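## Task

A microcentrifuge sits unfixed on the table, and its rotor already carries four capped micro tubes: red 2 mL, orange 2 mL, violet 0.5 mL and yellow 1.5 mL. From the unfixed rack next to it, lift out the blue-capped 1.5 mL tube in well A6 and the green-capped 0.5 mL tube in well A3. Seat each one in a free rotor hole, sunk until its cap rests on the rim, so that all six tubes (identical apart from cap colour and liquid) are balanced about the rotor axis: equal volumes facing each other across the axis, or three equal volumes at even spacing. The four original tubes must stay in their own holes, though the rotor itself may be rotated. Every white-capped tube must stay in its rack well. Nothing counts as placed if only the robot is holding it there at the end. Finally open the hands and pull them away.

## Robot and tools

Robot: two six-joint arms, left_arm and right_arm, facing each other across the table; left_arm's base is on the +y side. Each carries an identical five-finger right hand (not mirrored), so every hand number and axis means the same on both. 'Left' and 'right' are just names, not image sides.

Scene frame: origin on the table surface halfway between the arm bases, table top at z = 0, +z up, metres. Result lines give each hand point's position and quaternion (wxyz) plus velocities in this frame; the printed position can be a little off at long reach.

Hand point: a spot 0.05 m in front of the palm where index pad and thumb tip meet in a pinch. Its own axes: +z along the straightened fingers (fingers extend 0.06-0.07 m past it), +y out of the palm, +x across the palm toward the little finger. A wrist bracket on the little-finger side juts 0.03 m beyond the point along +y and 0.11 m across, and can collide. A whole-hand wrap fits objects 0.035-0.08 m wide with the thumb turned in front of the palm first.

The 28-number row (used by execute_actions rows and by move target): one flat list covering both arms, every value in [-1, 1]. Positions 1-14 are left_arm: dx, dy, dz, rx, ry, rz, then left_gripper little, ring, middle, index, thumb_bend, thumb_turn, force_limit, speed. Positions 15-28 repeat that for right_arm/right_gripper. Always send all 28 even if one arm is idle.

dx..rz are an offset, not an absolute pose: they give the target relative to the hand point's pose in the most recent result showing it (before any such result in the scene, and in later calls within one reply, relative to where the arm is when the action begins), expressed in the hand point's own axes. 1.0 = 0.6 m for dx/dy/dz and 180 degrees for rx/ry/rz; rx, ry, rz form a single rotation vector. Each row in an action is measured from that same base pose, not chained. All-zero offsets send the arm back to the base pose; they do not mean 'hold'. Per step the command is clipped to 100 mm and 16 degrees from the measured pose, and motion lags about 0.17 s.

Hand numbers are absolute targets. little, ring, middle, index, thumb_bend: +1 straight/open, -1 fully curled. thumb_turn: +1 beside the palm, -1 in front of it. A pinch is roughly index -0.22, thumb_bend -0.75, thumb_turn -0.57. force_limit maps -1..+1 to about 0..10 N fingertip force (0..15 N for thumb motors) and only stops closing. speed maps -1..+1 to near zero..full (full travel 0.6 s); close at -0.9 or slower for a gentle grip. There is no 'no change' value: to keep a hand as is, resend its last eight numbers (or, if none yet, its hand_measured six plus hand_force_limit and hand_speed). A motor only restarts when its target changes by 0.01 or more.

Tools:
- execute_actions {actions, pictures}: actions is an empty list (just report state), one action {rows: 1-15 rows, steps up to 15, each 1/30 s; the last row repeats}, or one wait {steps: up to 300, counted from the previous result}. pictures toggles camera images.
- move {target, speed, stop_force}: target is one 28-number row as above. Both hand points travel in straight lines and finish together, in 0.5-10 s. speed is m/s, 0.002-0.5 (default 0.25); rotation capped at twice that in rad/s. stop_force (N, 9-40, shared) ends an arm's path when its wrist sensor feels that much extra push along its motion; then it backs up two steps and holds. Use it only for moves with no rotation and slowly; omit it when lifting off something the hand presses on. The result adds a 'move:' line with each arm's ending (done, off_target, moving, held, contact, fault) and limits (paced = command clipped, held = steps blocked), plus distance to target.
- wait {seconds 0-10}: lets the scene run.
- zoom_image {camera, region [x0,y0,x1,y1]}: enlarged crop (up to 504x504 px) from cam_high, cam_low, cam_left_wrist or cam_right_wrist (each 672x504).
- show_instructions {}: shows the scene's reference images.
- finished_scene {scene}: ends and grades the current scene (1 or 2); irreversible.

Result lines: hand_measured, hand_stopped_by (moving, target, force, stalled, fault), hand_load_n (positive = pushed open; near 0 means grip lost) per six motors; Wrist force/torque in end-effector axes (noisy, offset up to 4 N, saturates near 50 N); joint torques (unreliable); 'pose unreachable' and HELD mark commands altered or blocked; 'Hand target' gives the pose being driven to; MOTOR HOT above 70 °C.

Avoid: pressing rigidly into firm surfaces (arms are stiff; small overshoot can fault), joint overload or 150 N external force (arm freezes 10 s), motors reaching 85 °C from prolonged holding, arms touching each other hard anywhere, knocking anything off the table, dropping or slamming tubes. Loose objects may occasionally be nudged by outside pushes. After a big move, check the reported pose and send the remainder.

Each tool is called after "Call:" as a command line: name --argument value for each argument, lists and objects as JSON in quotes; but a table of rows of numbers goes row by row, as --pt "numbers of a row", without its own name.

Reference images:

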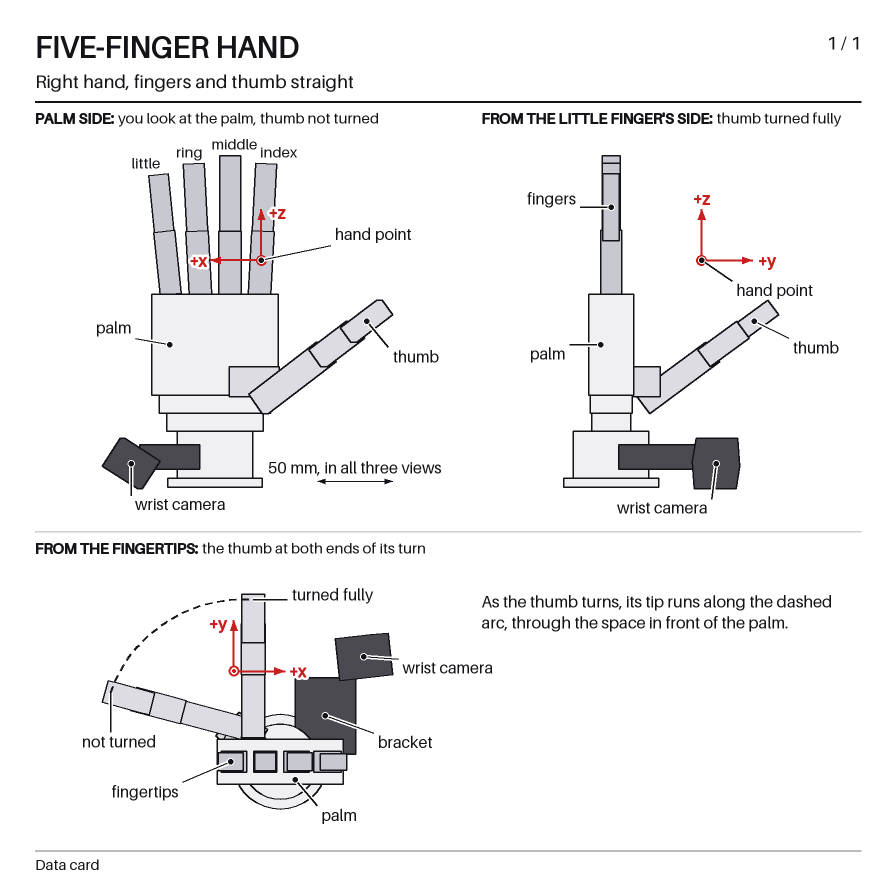

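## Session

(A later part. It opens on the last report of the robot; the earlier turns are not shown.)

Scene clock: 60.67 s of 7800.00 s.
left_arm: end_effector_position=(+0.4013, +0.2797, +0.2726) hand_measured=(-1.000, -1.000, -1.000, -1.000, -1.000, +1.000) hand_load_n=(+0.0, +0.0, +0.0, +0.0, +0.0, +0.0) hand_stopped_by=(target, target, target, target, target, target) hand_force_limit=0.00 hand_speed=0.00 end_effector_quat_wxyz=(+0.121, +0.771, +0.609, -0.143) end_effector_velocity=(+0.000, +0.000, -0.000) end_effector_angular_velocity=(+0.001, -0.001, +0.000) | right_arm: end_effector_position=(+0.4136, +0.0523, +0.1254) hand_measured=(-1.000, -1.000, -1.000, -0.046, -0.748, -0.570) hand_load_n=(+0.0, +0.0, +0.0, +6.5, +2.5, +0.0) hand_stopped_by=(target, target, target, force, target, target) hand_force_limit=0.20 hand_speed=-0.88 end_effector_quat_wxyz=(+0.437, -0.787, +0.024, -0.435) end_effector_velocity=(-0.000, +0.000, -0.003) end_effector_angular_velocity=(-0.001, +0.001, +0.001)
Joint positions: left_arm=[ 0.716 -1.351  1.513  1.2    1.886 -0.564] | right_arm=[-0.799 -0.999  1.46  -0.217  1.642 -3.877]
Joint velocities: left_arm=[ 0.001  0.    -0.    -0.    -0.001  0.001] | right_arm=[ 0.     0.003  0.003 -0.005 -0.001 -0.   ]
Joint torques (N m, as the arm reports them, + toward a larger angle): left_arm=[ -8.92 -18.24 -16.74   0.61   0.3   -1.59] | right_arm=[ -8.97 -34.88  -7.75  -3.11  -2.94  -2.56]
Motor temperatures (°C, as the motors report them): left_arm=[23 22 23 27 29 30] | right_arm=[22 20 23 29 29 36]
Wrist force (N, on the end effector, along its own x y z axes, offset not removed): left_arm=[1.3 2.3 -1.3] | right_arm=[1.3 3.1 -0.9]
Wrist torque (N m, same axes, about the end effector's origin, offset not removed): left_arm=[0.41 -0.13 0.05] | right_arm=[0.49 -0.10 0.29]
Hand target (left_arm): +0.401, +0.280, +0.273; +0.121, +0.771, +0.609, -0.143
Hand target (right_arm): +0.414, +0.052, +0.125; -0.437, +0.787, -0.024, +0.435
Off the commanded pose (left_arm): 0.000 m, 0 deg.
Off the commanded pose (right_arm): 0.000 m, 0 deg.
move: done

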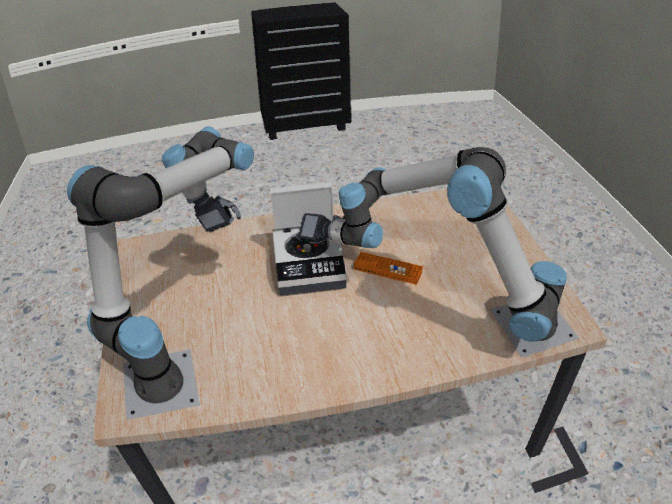

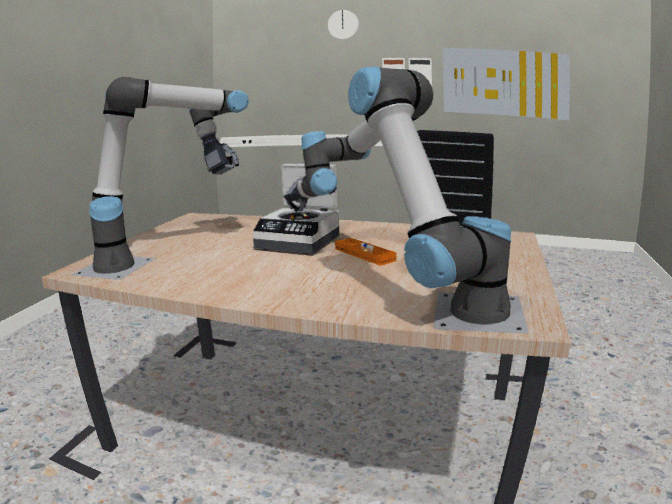

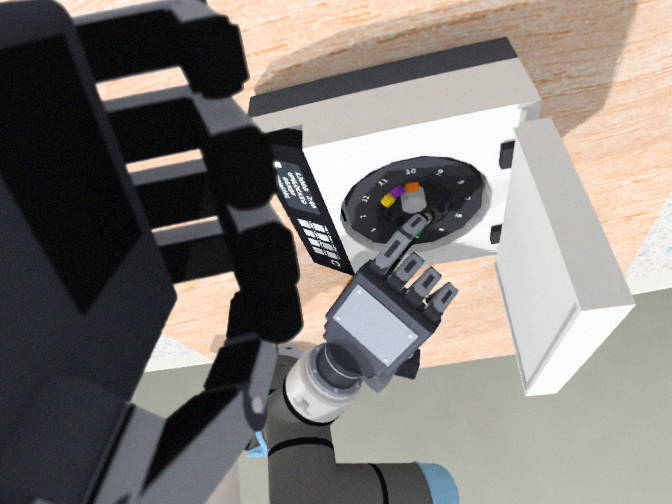

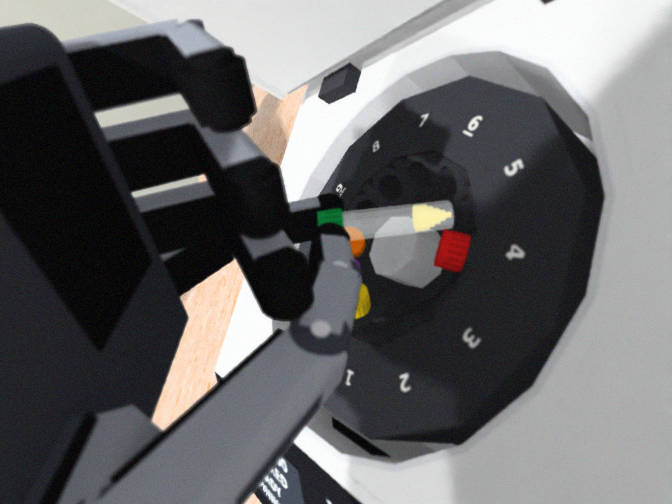

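Looks aligned. Advance 10 mm slowly.

Call:
move --target '[0,0,0,0,0,0,-1,-1,-1,-1,-1,1,0,0,0,0.016,0,0,0,0,-1,-1,-1,-0.25,-0.75,-0.57,0.2,-0.88]' --speed 0.008 --stop_force 9

Call:
zoom_image --camera "cam_left_wrist" --region '[375, 170, 475, 270]'

Call:
zoom_image --camera "cam_right_wrist" --region '[300, 130, 500, 330]'

Scene clock: 62.93 s of 7800.00 s.
left_arm: end_effector_position=(+0.4013, +0.2797, +0.2726) hand_measured=(-1.000, -1.000, -1.000, -1.000, -1.000, +1.000) hand_load_n=(+0.0, +0.0, +0.0, +0.0, +0.0, +0.0) hand_stopped_by=(target, target, target, target, target, target) hand_force_limit=0.00 hand_speed=0.00 end_effector_quat_wxyz=(+0.121, +0.771, +0.609, -0.143) end_effector_velocity=(-0.000, +0.000, +0.000) end_effector_angular_velocity=(-0.000, -0.001, -0.000) | right_arm: end_effector_position=(+0.4168, +0.0465, +0.1187) hand_measured=(-1.000, -1.000, -1.000, -0.046, -0.748, -0.570) hand_load_n=(+0.0, +0.0, +0.0, +6.5, +2.5, +0.0) hand_stopped_by=(target, target, target, force, target, target) hand_force_limit=0.20 hand_speed=-0.88 end_effector_quat_wxyz=(+0.437, -0.787, +0.024, -0.435) end_effector_velocity=(+0.001, -0.001, -0.001) end_effector_angular_velocity=(+0.001, -0.001, -0.000)
Joint positions: left_arm=[ 0.716 -1.351  1.513  1.2    1.886 -0.564] | right_arm=[-0.81  -0.999  1.48  -0.237  1.631 -3.88 ]
Joint velocities: left_arm=[ 0.001 -0.001  0.001 -0.     0.     0.001] | right_arm=[-0.002 -0.     0.002 -0.003 -0.002 -0.001]
Joint torques (N m, as the arm reports them, + toward a larger angle): left_arm=[ -9.11 -18.09 -16.38   0.53   0.36  -1.91] | right_arm=[-11.04 -46.5   -7.67  -3.24  -3.05  -2.34]
Motor temperatures (°C, as the motors report them): left_arm=[23 22 23 27 29 30] | right_arm=[22 20 23 29 29 36]
Wrist force (N, on the end effector, along its own x y z axes, offset not removed): left_arm=[0.9 2.7 0.5] | right_arm=[2.4 4.1 -1.0]
Wrist torque (N m, same axes, about the end effector's origin, offset not removed): left_arm=[0.38 -0.07 0.17] | right_arm=[0.68 -0.19 0.45]
Hand target (left_arm): +0.401, +0.280, +0.273; +0.121, +0.771, +0.609, -0.143
Hand target (right_arm): +0.417, +0.046, +0.119; -0.437, +0.787, -0.024, +0.435
Off the commanded pose (left_arm): 0.000 m, 0 deg.
Off the commanded pose (right_arm): 0.000 m, 0 deg.
move: done

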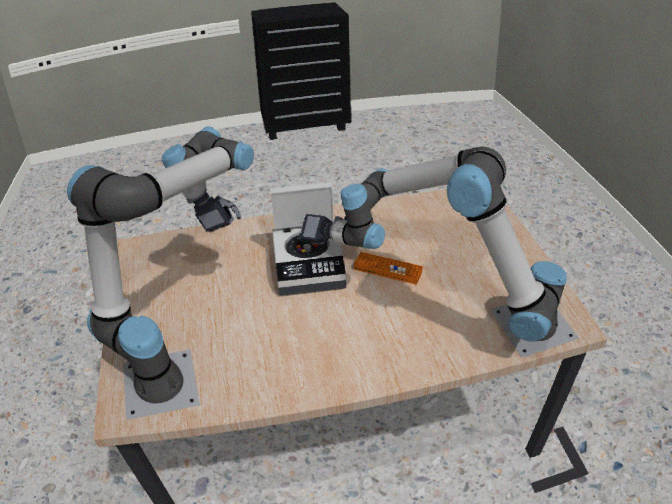

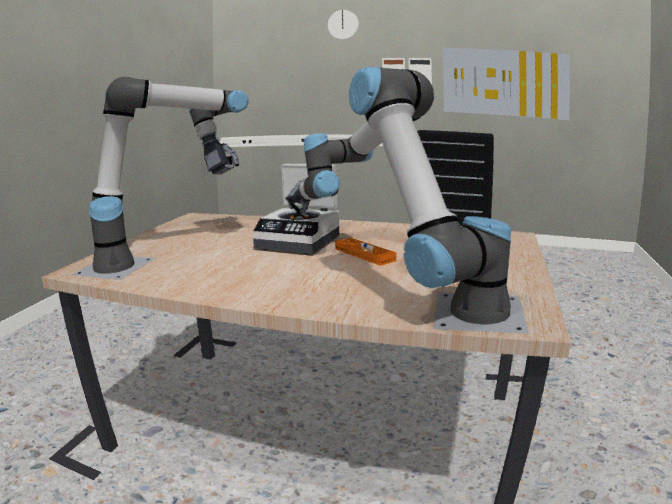

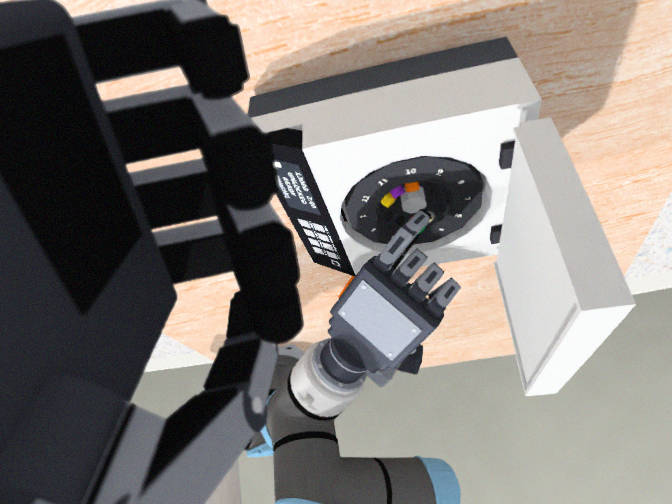

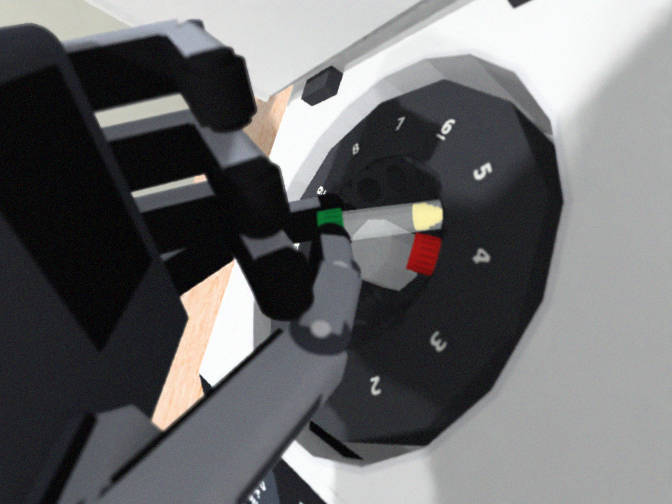

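Region (375, 170, 475, 270) of cam_left_wrist's 672x504 image, scaled by 5.040, with more detail than that image has.

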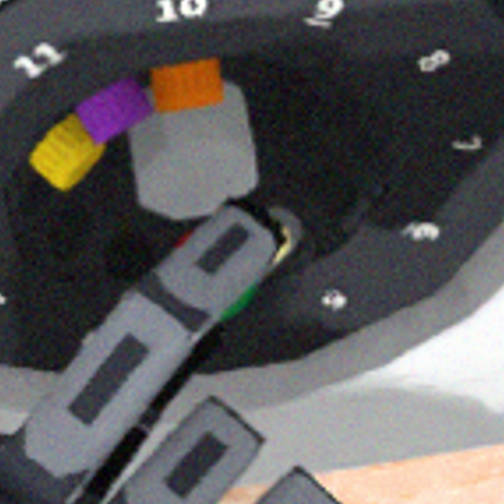

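Region (300, 130, 500, 330) of cam_right_wrist's 672x504 image, scaled by 2.520, with more detail than that image has.

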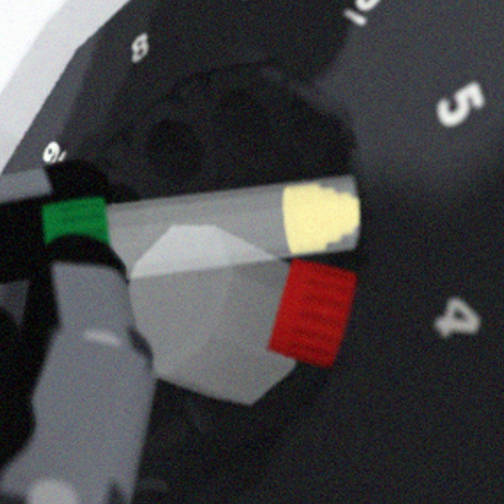

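Entered. Continue 13 mm.

Call:
move --target '[0,0,0,0,0,0,-1,-1,-1,-1,-1,1,0,0,0,0.022,0,0,0,0,-1,-1,-1,-0.25,-0.75,-0.57,0.2,-0.88]' --speed 0.01 --stop_force 9

Call:
zoom_image --camera "cam_low" --region '[260, 170, 350, 240]'

Scene clock: 65.40 s of 7800.00 s.
left_arm: end_effector_position=(+0.4013, +0.2797, +0.2726) hand_measured=(-1.000, -1.000, -1.000, -1.000, -1.000, +1.000) hand_load_n=(+0.0, +0.0, +0.0, +0.0, +0.0, +0.0) hand_stopped_by=(target, target, target, target, target, target) hand_force_limit=0.00 hand_speed=0.00 end_effector_quat_wxyz=(+0.121, +0.771, +0.609, -0.143) end_effector_velocity=(-0.000, -0.000, +0.001) end_effector_angular_velocity=(-0.000, -0.001, -0.002) | right_arm: end_effector_position=(+0.4213, +0.0384, +0.1095) hand_measured=(-1.000, -1.000, -1.000, -0.046, -0.748, -0.570) hand_load_n=(+0.0, +0.0, +0.0, +6.5, +2.5, +0.0) hand_stopped_by=(target, target, target, force, target, target) hand_force_limit=0.20 hand_speed=-0.88 end_effector_quat_wxyz=(+0.437, -0.787, +0.024, -0.435) end_effector_velocity=(+0.001, -0.001, -0.001) end_effector_angular_velocity=(+0.001, -0.001, -0.000)
Joint positions: left_arm=[ 0.716 -1.351  1.513  1.2    1.886 -0.564] | right_arm=[-0.826 -0.999  1.506 -0.264  1.616 -3.883]
Joint velocities: left_arm=[-0.001 -0.001 -0.     0.    -0.     0.001] | right_arm=[-0.002  0.     0.003 -0.004 -0.002 -0.001]
Joint torques (N m, as the arm reports them, + toward a larger angle): left_arm=[ -9.82 -18.86 -17.54   0.56   0.37  -1.65] | right_arm=[ -9.17 -33.24  -7.76  -2.94  -2.79  -2.49]
Motor temperatures (°C, as the motors report them): left_arm=[23 22 23 27 29 30] | right_arm=[22 20 23 29 29 36]
Wrist force (N, on the end effector, along its own x y z axes, offset not removed): left_arm=[1.3 2.3 1.6] | right_arm=[0.6 3.9 -3.1]
Wrist torque (N m, same axes, about the end effector's origin, offset not removed): left_arm=[0.31 -0.33 0.17] | right_arm=[0.85 0.05 0.17]
Hand target (left_arm): +0.401, +0.280, +0.273; +0.121, +0.771, +0.609, -0.143
Hand target (right_arm): +0.421, +0.038, +0.109; -0.437, +0.787, -0.024, +0.435
Off the commanded pose (left_arm): 0.000 m, 0 deg.
Off the commanded pose (right_arm): 0.000 m, 0 deg.
move: done

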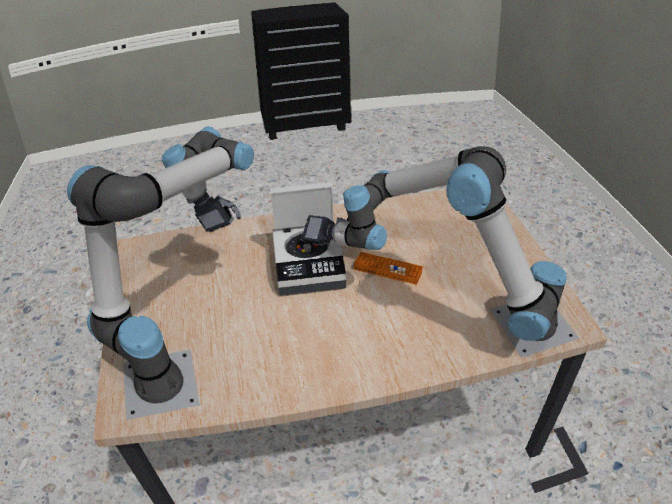

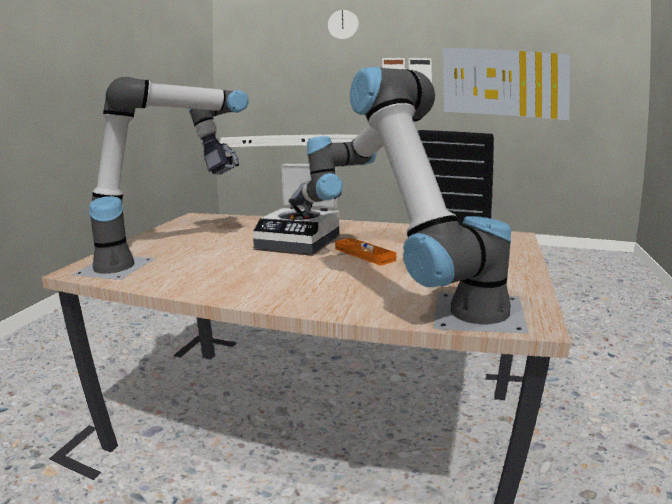

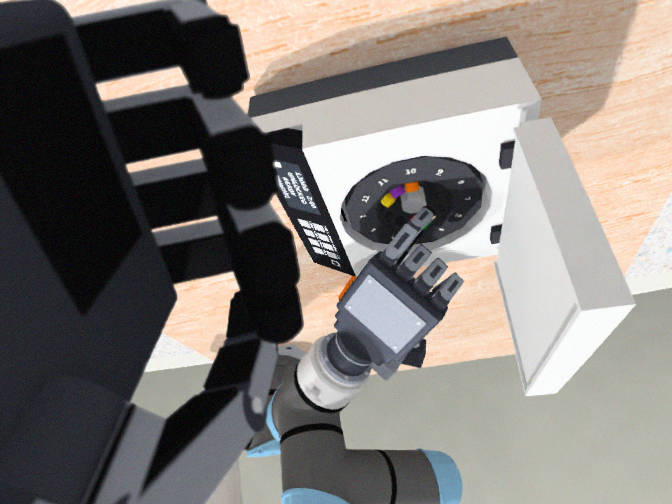

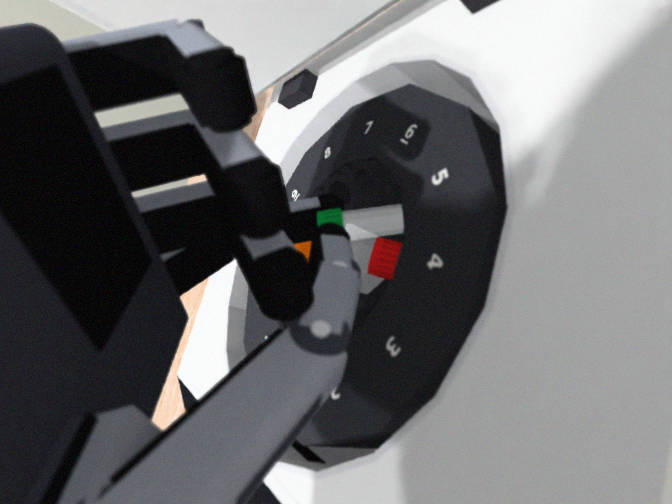

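Region (260, 170, 350, 240) of cam_low's 672x504 image, scaled by 5.600, with more detail than that image has.

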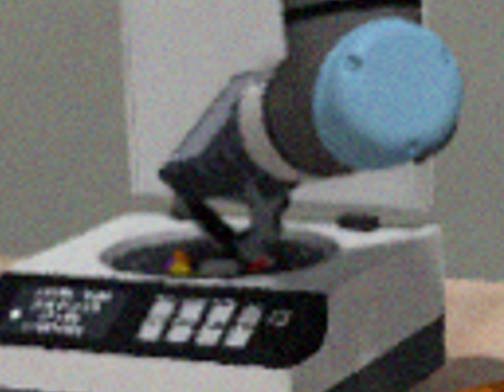

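A little more, then release.

Call:
move --target '[0,0,0,0,0,0,-1,-1,-1,-1,-1,1,0,0,0,0.007,0,0,0,0,-1,-1,-1,-0.25,-0.75,-0.57,0.2,-0.88]' --speed 0.01 --stop_force 9

Call:
move --target '[0,0,0,0,0,0,-1,-1,-1,-1,-1,1,0,0,0,0,-0.002,0,0,0,-1,-1,-1,0.06,-0.75,-0.57,0.2,-0.7]' --speed 0.005

Scene clock: 66.80 s of 7800.00 s.
left_arm: end_effector_position=(+0.4013, +0.2797, +0.2726) hand_measured=(-1.000, -1.000, -1.000, -1.000, -1.000, +1.000) hand_load_n=(+0.0, +0.0, +0.0, +0.0, +0.0, +0.0) hand_stopped_by=(target, target, target, target, target, target) hand_force_limit=0.00 hand_speed=0.00 end_effector_quat_wxyz=(+0.121, +0.771, +0.609, -0.143) end_effector_velocity=(-0.000, -0.000, +0.000) end_effector_angular_velocity=(-0.000, +0.000, -0.001) | right_arm: end_effector_position=(+0.4227, +0.0359, +0.1066) hand_measured=(-1.000, -1.000, -1.000, -0.046, -0.748, -0.570) hand_load_n=(+0.0, +0.0, +0.0, +7.0, +2.0, +0.0) hand_stopped_by=(target, target, target, force, target, target) hand_force_limit=0.20 hand_speed=-0.88 end_effector_quat_wxyz=(+0.437, -0.787, +0.024, -0.435) end_effector_velocity=(+0.002, -0.002, -0.001) end_effector_angular_velocity=(+0.000, +0.000, -0.001)
Joint positions: left_arm=[ 0.716 -1.351  1.513  1.2    1.886 -0.564] | right_arm=[-0.831 -0.999  1.514 -0.272  1.611 -3.885]
Joint velocities: left_arm=[-0.  0. -0. -0.  0.  0.] | right_arm=[-0.004  0.     0.003 -0.003 -0.002 -0.   ]
Joint torques (N m, as the arm reports them, + toward a larger angle): left_arm=[ -9.41 -17.69 -16.07   0.8    0.16  -1.8 ] | right_arm=[ -6.76 -30.83  -6.16  -1.8   -3.5   -2.07]
Motor temperatures (°C, as the motors report them): left_arm=[23 22 23 27 29 30] | right_arm=[22 20 23 29 29 36]
Wrist force (N, on the end effector, along its own x y z axes, offset not removed): left_arm=[-0.5 2.7 0.3] | right_arm=[7.5 -1.1 -1.9]
Wrist torque (N m, same axes, about the end effector's origin, offset not removed): left_arm=[0.40 0.11 -0.08] | right_arm=[0.21 -0.35 0.42]
Hand target (left_arm): +0.401, +0.280, +0.273; +0.121, +0.771, +0.609, -0.143
Hand target (right_arm): +0.423, +0.036, +0.107; -0.437, +0.787, -0.024, +0.435
Off the commanded pose (left_arm): 0.000 m, 0 deg.
Off the commanded pose (right_arm): 0.000 m, 0 deg.
move: done

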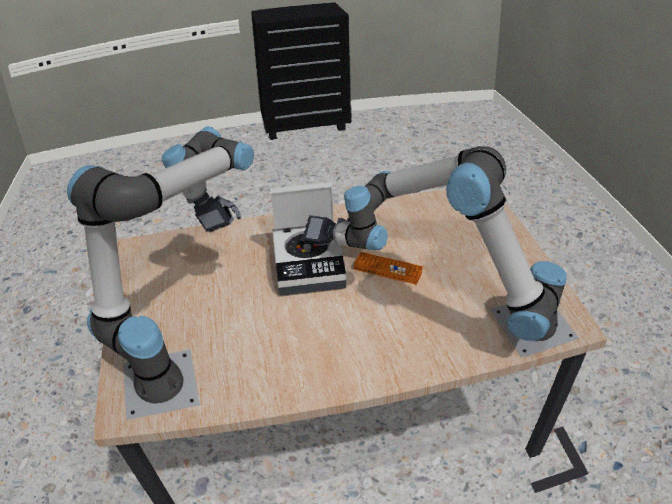

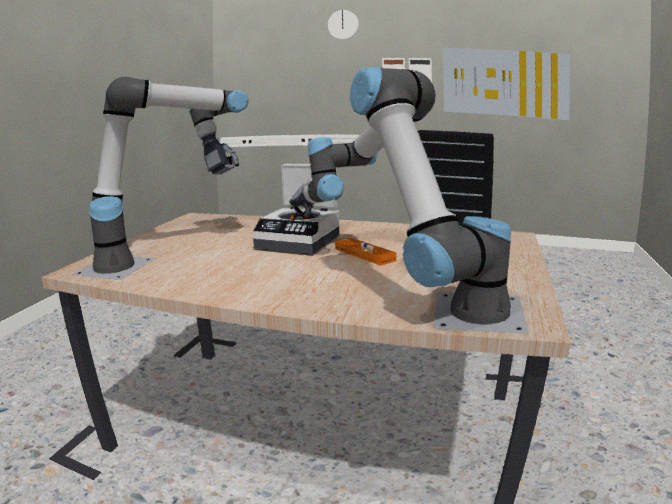

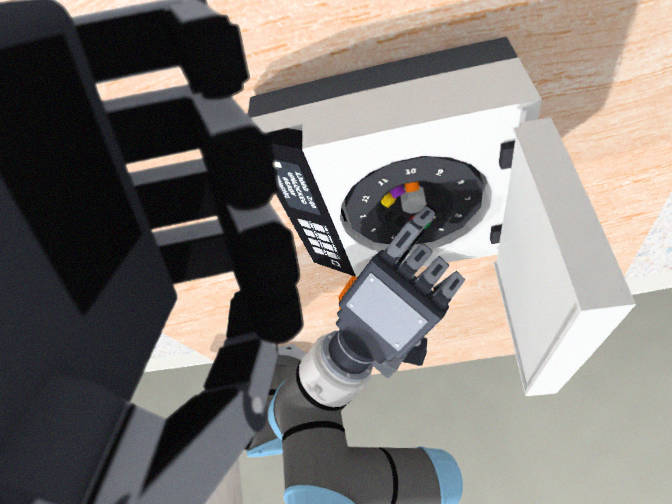

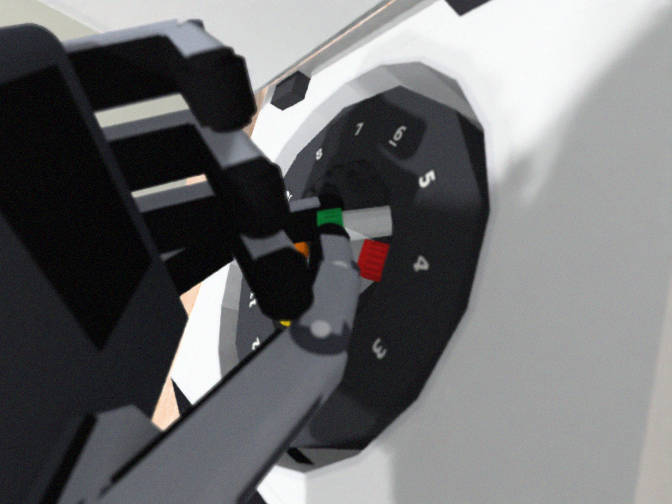

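Scene clock: 67.50 s of 7800.00 s.
left_arm: end_effector_position=(+0.4013, +0.2797, +0.2726) hand_measured=(-1.000, -1.000, -1.000, -1.000, -1.000, +1.000) hand_load_n=(+0.0, +0.0, +0.0, +0.0, +0.0, +0.0) hand_stopped_by=(target, target, target, target, target, target) hand_force_limit=0.00 hand_speed=0.00 end_effector_quat_wxyz=(+0.121, +0.771, +0.609, -0.143) end_effector_velocity=(-0.000, -0.000, -0.001) end_effector_angular_velocity=(+0.001, +0.001, -0.001) | right_arm: end_effector_position=(+0.4219, +0.0351, +0.1069) hand_measured=(-1.000, -1.000, -1.000, +0.060, -0.750, -0.570) hand_load_n=(+0.0, +0.0, +0.0, +0.0, +0.0, +0.0) hand_stopped_by=(target, target, target, target, target, target) hand_force_limit=0.20 hand_speed=-0.70 end_effector_quat_wxyz=(+0.437, -0.787, +0.024, -0.435) end_effector_velocity=(-0.001, -0.000, -0.001) end_effector_angular_velocity=(-0.001, +0.001, +0.000)
Joint positions: left_arm=[ 0.716 -1.351  1.513  1.2    1.886 -0.564] | right_arm=[-0.831 -1.001  1.518 -0.273  1.611 -3.885]
Joint velocities: left_arm=[-0.     0.001  0.     0.    -0.     0.   ] | right_arm=[ 0.001 -0.001  0.003 -0.     0.    -0.   ]
Joint torques (N m, as the arm reports them, + toward a larger angle): left_arm=[-10.21 -17.95 -16.66   0.81   0.35  -1.64] | right_arm=[  6.65 -43.15  -5.78  -3.17   2.18  -1.09]
Motor temperatures (°C, as the motors report them): left_arm=[23 22 23 27 29 30] | right_arm=[22 20 23 29 29 36]
Wrist force (N, on the end effector, along its own x y z axes, offset not removed): left_arm=[1.2 2.6 2.1] | right_arm=[4.5 2.0 -0.8]
Wrist torque (N m, same axes, about the end effector's origin, offset not removed): left_arm=[0.23 -0.15 0.12] | right_arm=[0.38 -0.59 0.59]
Hand target (left_arm): +0.401, +0.280, +0.273; +0.121, +0.771, +0.609, -0.143
Hand target (right_arm): +0.422, +0.035, +0.107; -0.437, +0.787, -0.024, +0.435
Off the commanded pose (left_arm): 0.000 m, 0 deg.
Off the commanded pose (right_arm): 0.000 m, 0 deg.
move: done

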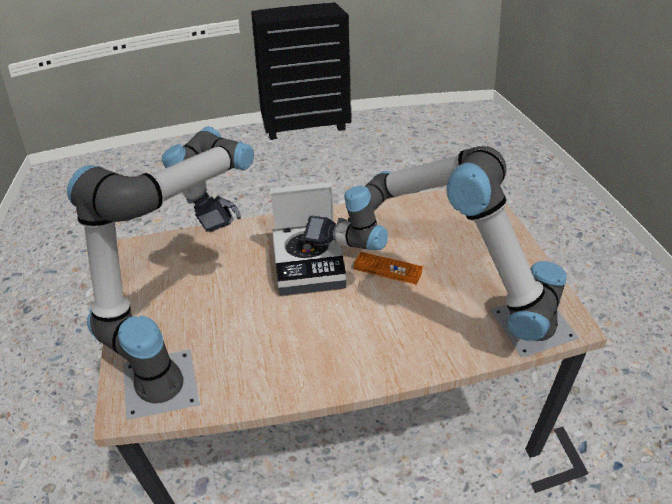

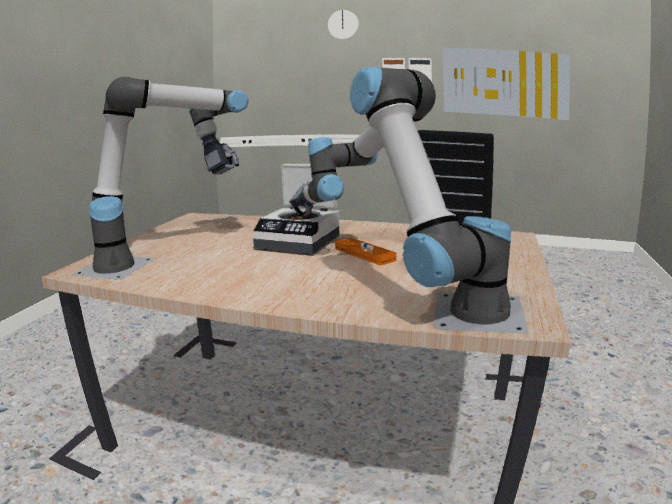

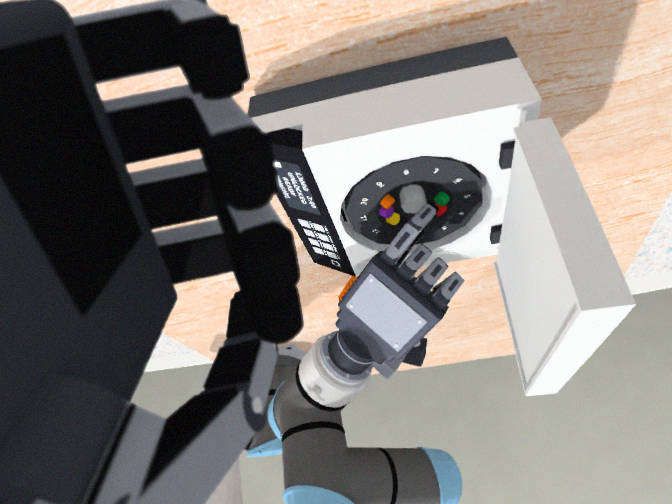

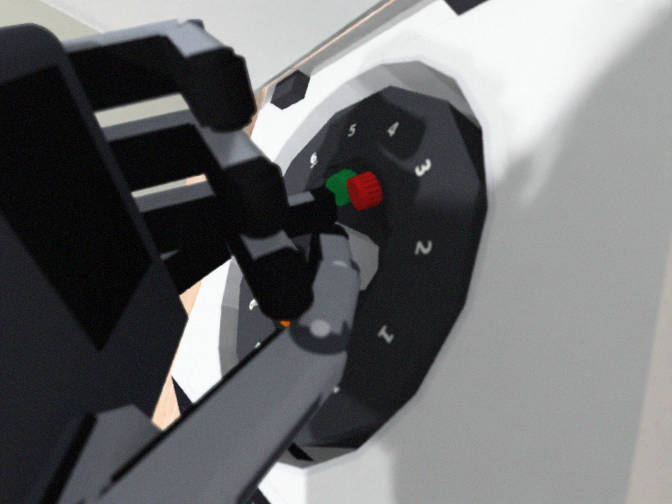

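Call:
move --target '[0,0,0,0,0,0,-1,-1,-1,-1,-1,1,0,0,0,0,0.002,0,0,0,-1,-1,-1,-0.15,-0.75,-0.57,0.6,-0.7]' --speed 0.005

Call:
zoom_image --camera "cam_left_wrist" --region '[340, 140, 490, 290]'

Scene clock: 69.07 s of 7800.00 s.
left_arm: end_effector_position=(+0.4013, +0.2797, +0.2726) hand_measured=(-1.000, -1.000, -1.000, -1.000, -1.000, +1.000) hand_load_n=(+0.0, +0.0, +0.0, +0.0, +0.0, +0.0) hand_stopped_by=(target, target, target, target, target, target) hand_force_limit=0.00 hand_speed=0.00 end_effector_quat_wxyz=(+0.121, +0.771, +0.609, -0.143) end_effector_velocity=(+0.000, +0.000, -0.000) end_effector_angular_velocity=(+0.000, +0.000, +0.000) | right_arm: end_effector_position=(+0.4226, +0.0359, +0.1066) hand_measured=(-1.000, -1.000, -1.000, -0.150, -0.750, -0.570) hand_load_n=(+0.0, +0.0, +0.0, +0.0, +0.0, +0.0) hand_stopped_by=(target, target, target, target, target, target) hand_force_limit=0.60 hand_speed=-0.70 end_effector_quat_wxyz=(+0.437, -0.787, +0.024, -0.435) end_effector_velocity=(+0.001, -0.000, -0.000) end_effector_angular_velocity=(-0.001, +0.001, -0.000)
Joint positions: left_arm=[ 0.716 -1.351  1.513  1.2    1.886 -0.564] | right_arm=[-0.831 -0.999  1.514 -0.272  1.611 -3.885]
Joint velocities: left_arm=[ 0.001  0.001 -0.    -0.    -0.     0.   ] | right_arm=[-0.002  0.001 -0.001  0.001 -0.001 -0.   ]
Joint torques (N m, as the arm reports them, + toward a larger angle): left_arm=[ -9.57 -18.49 -16.32   0.49   0.21  -1.87] | right_arm=[ -8.83 -33.61 -31.51   0.9   -2.2    0.37]
Motor temperatures (°C, as the motors report them): left_arm=[23 22 23 27 29 30] | right_arm=[22 20 23 29 29 36]
Wrist force (N, on the end effector, along its own x y z axes, offset not removed): left_arm=[-0.9 2.4 3.6] | right_arm=[1.0 5.1 -0.5]
Wrist torque (N m, same axes, about the end effector's origin, offset not removed): left_arm=[0.15 0.03 -0.08] | right_arm=[0.74 -0.14 0.34]
Hand target (left_arm): +0.401, +0.280, +0.273; +0.121, +0.771, +0.609, -0.143
Hand target (right_arm): +0.423, +0.036, +0.107; -0.437, +0.787, -0.024, +0.435
Off the commanded pose (left_arm): 0.000 m, 0 deg.
Off the commanded pose (right_arm): 0.000 m, 0 deg.
move: done

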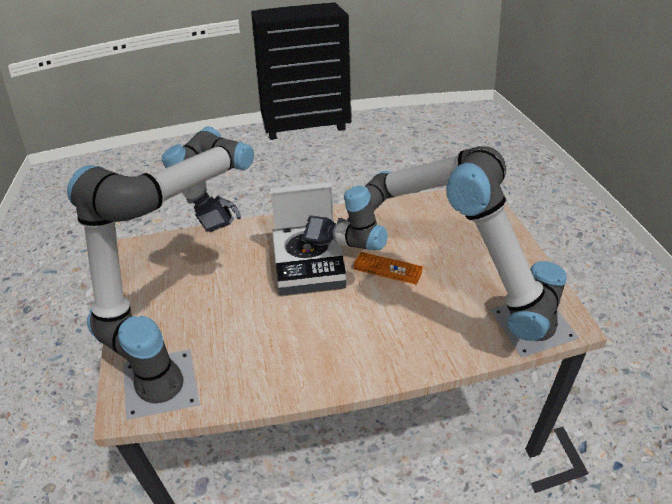

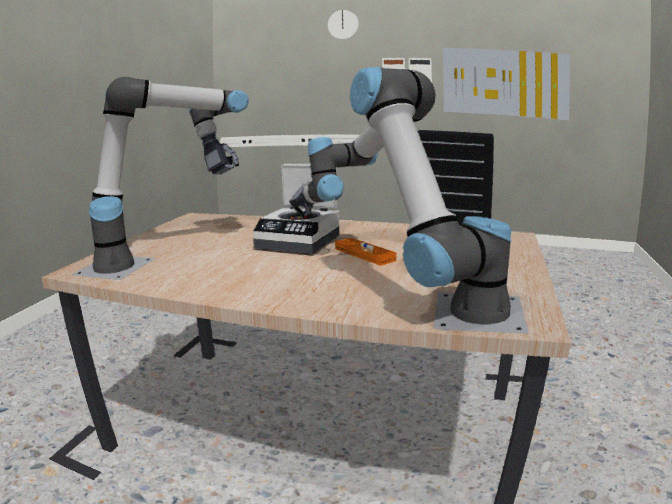

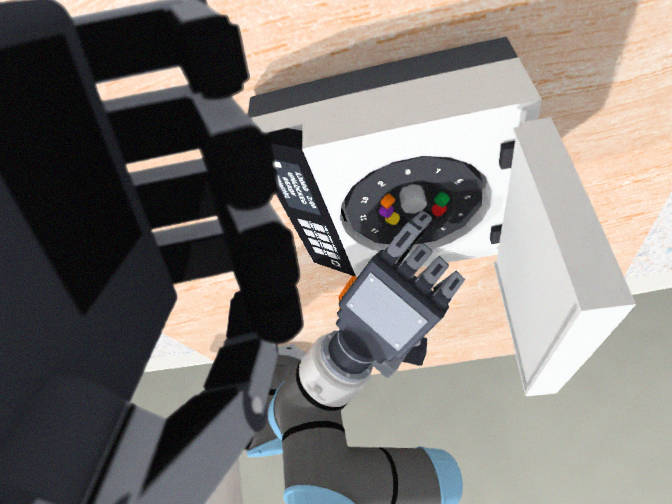

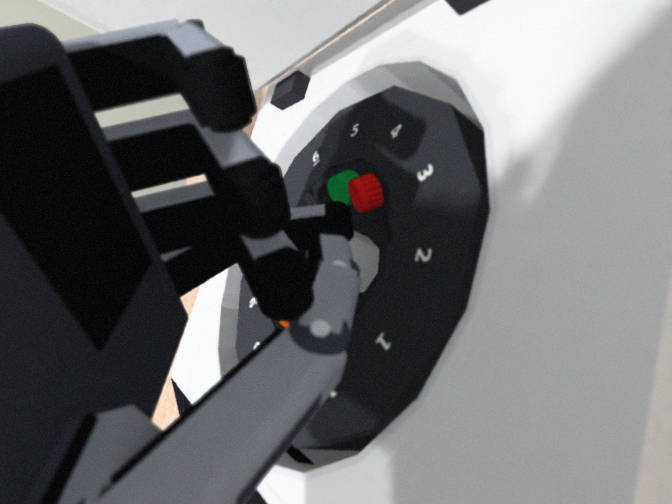

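Region (340, 140, 490, 290) of cam_left_wrist's 672x504 image, scaled by 3.360, with more detail than that image has.

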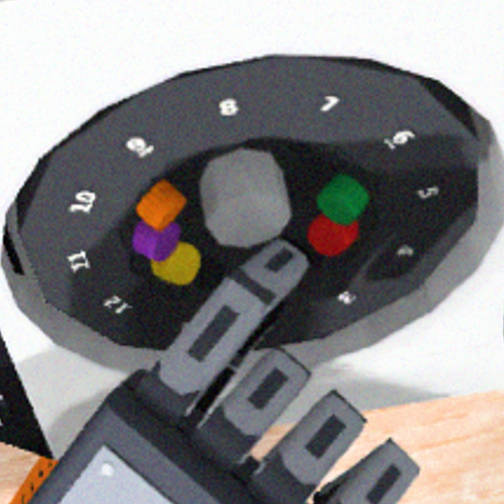

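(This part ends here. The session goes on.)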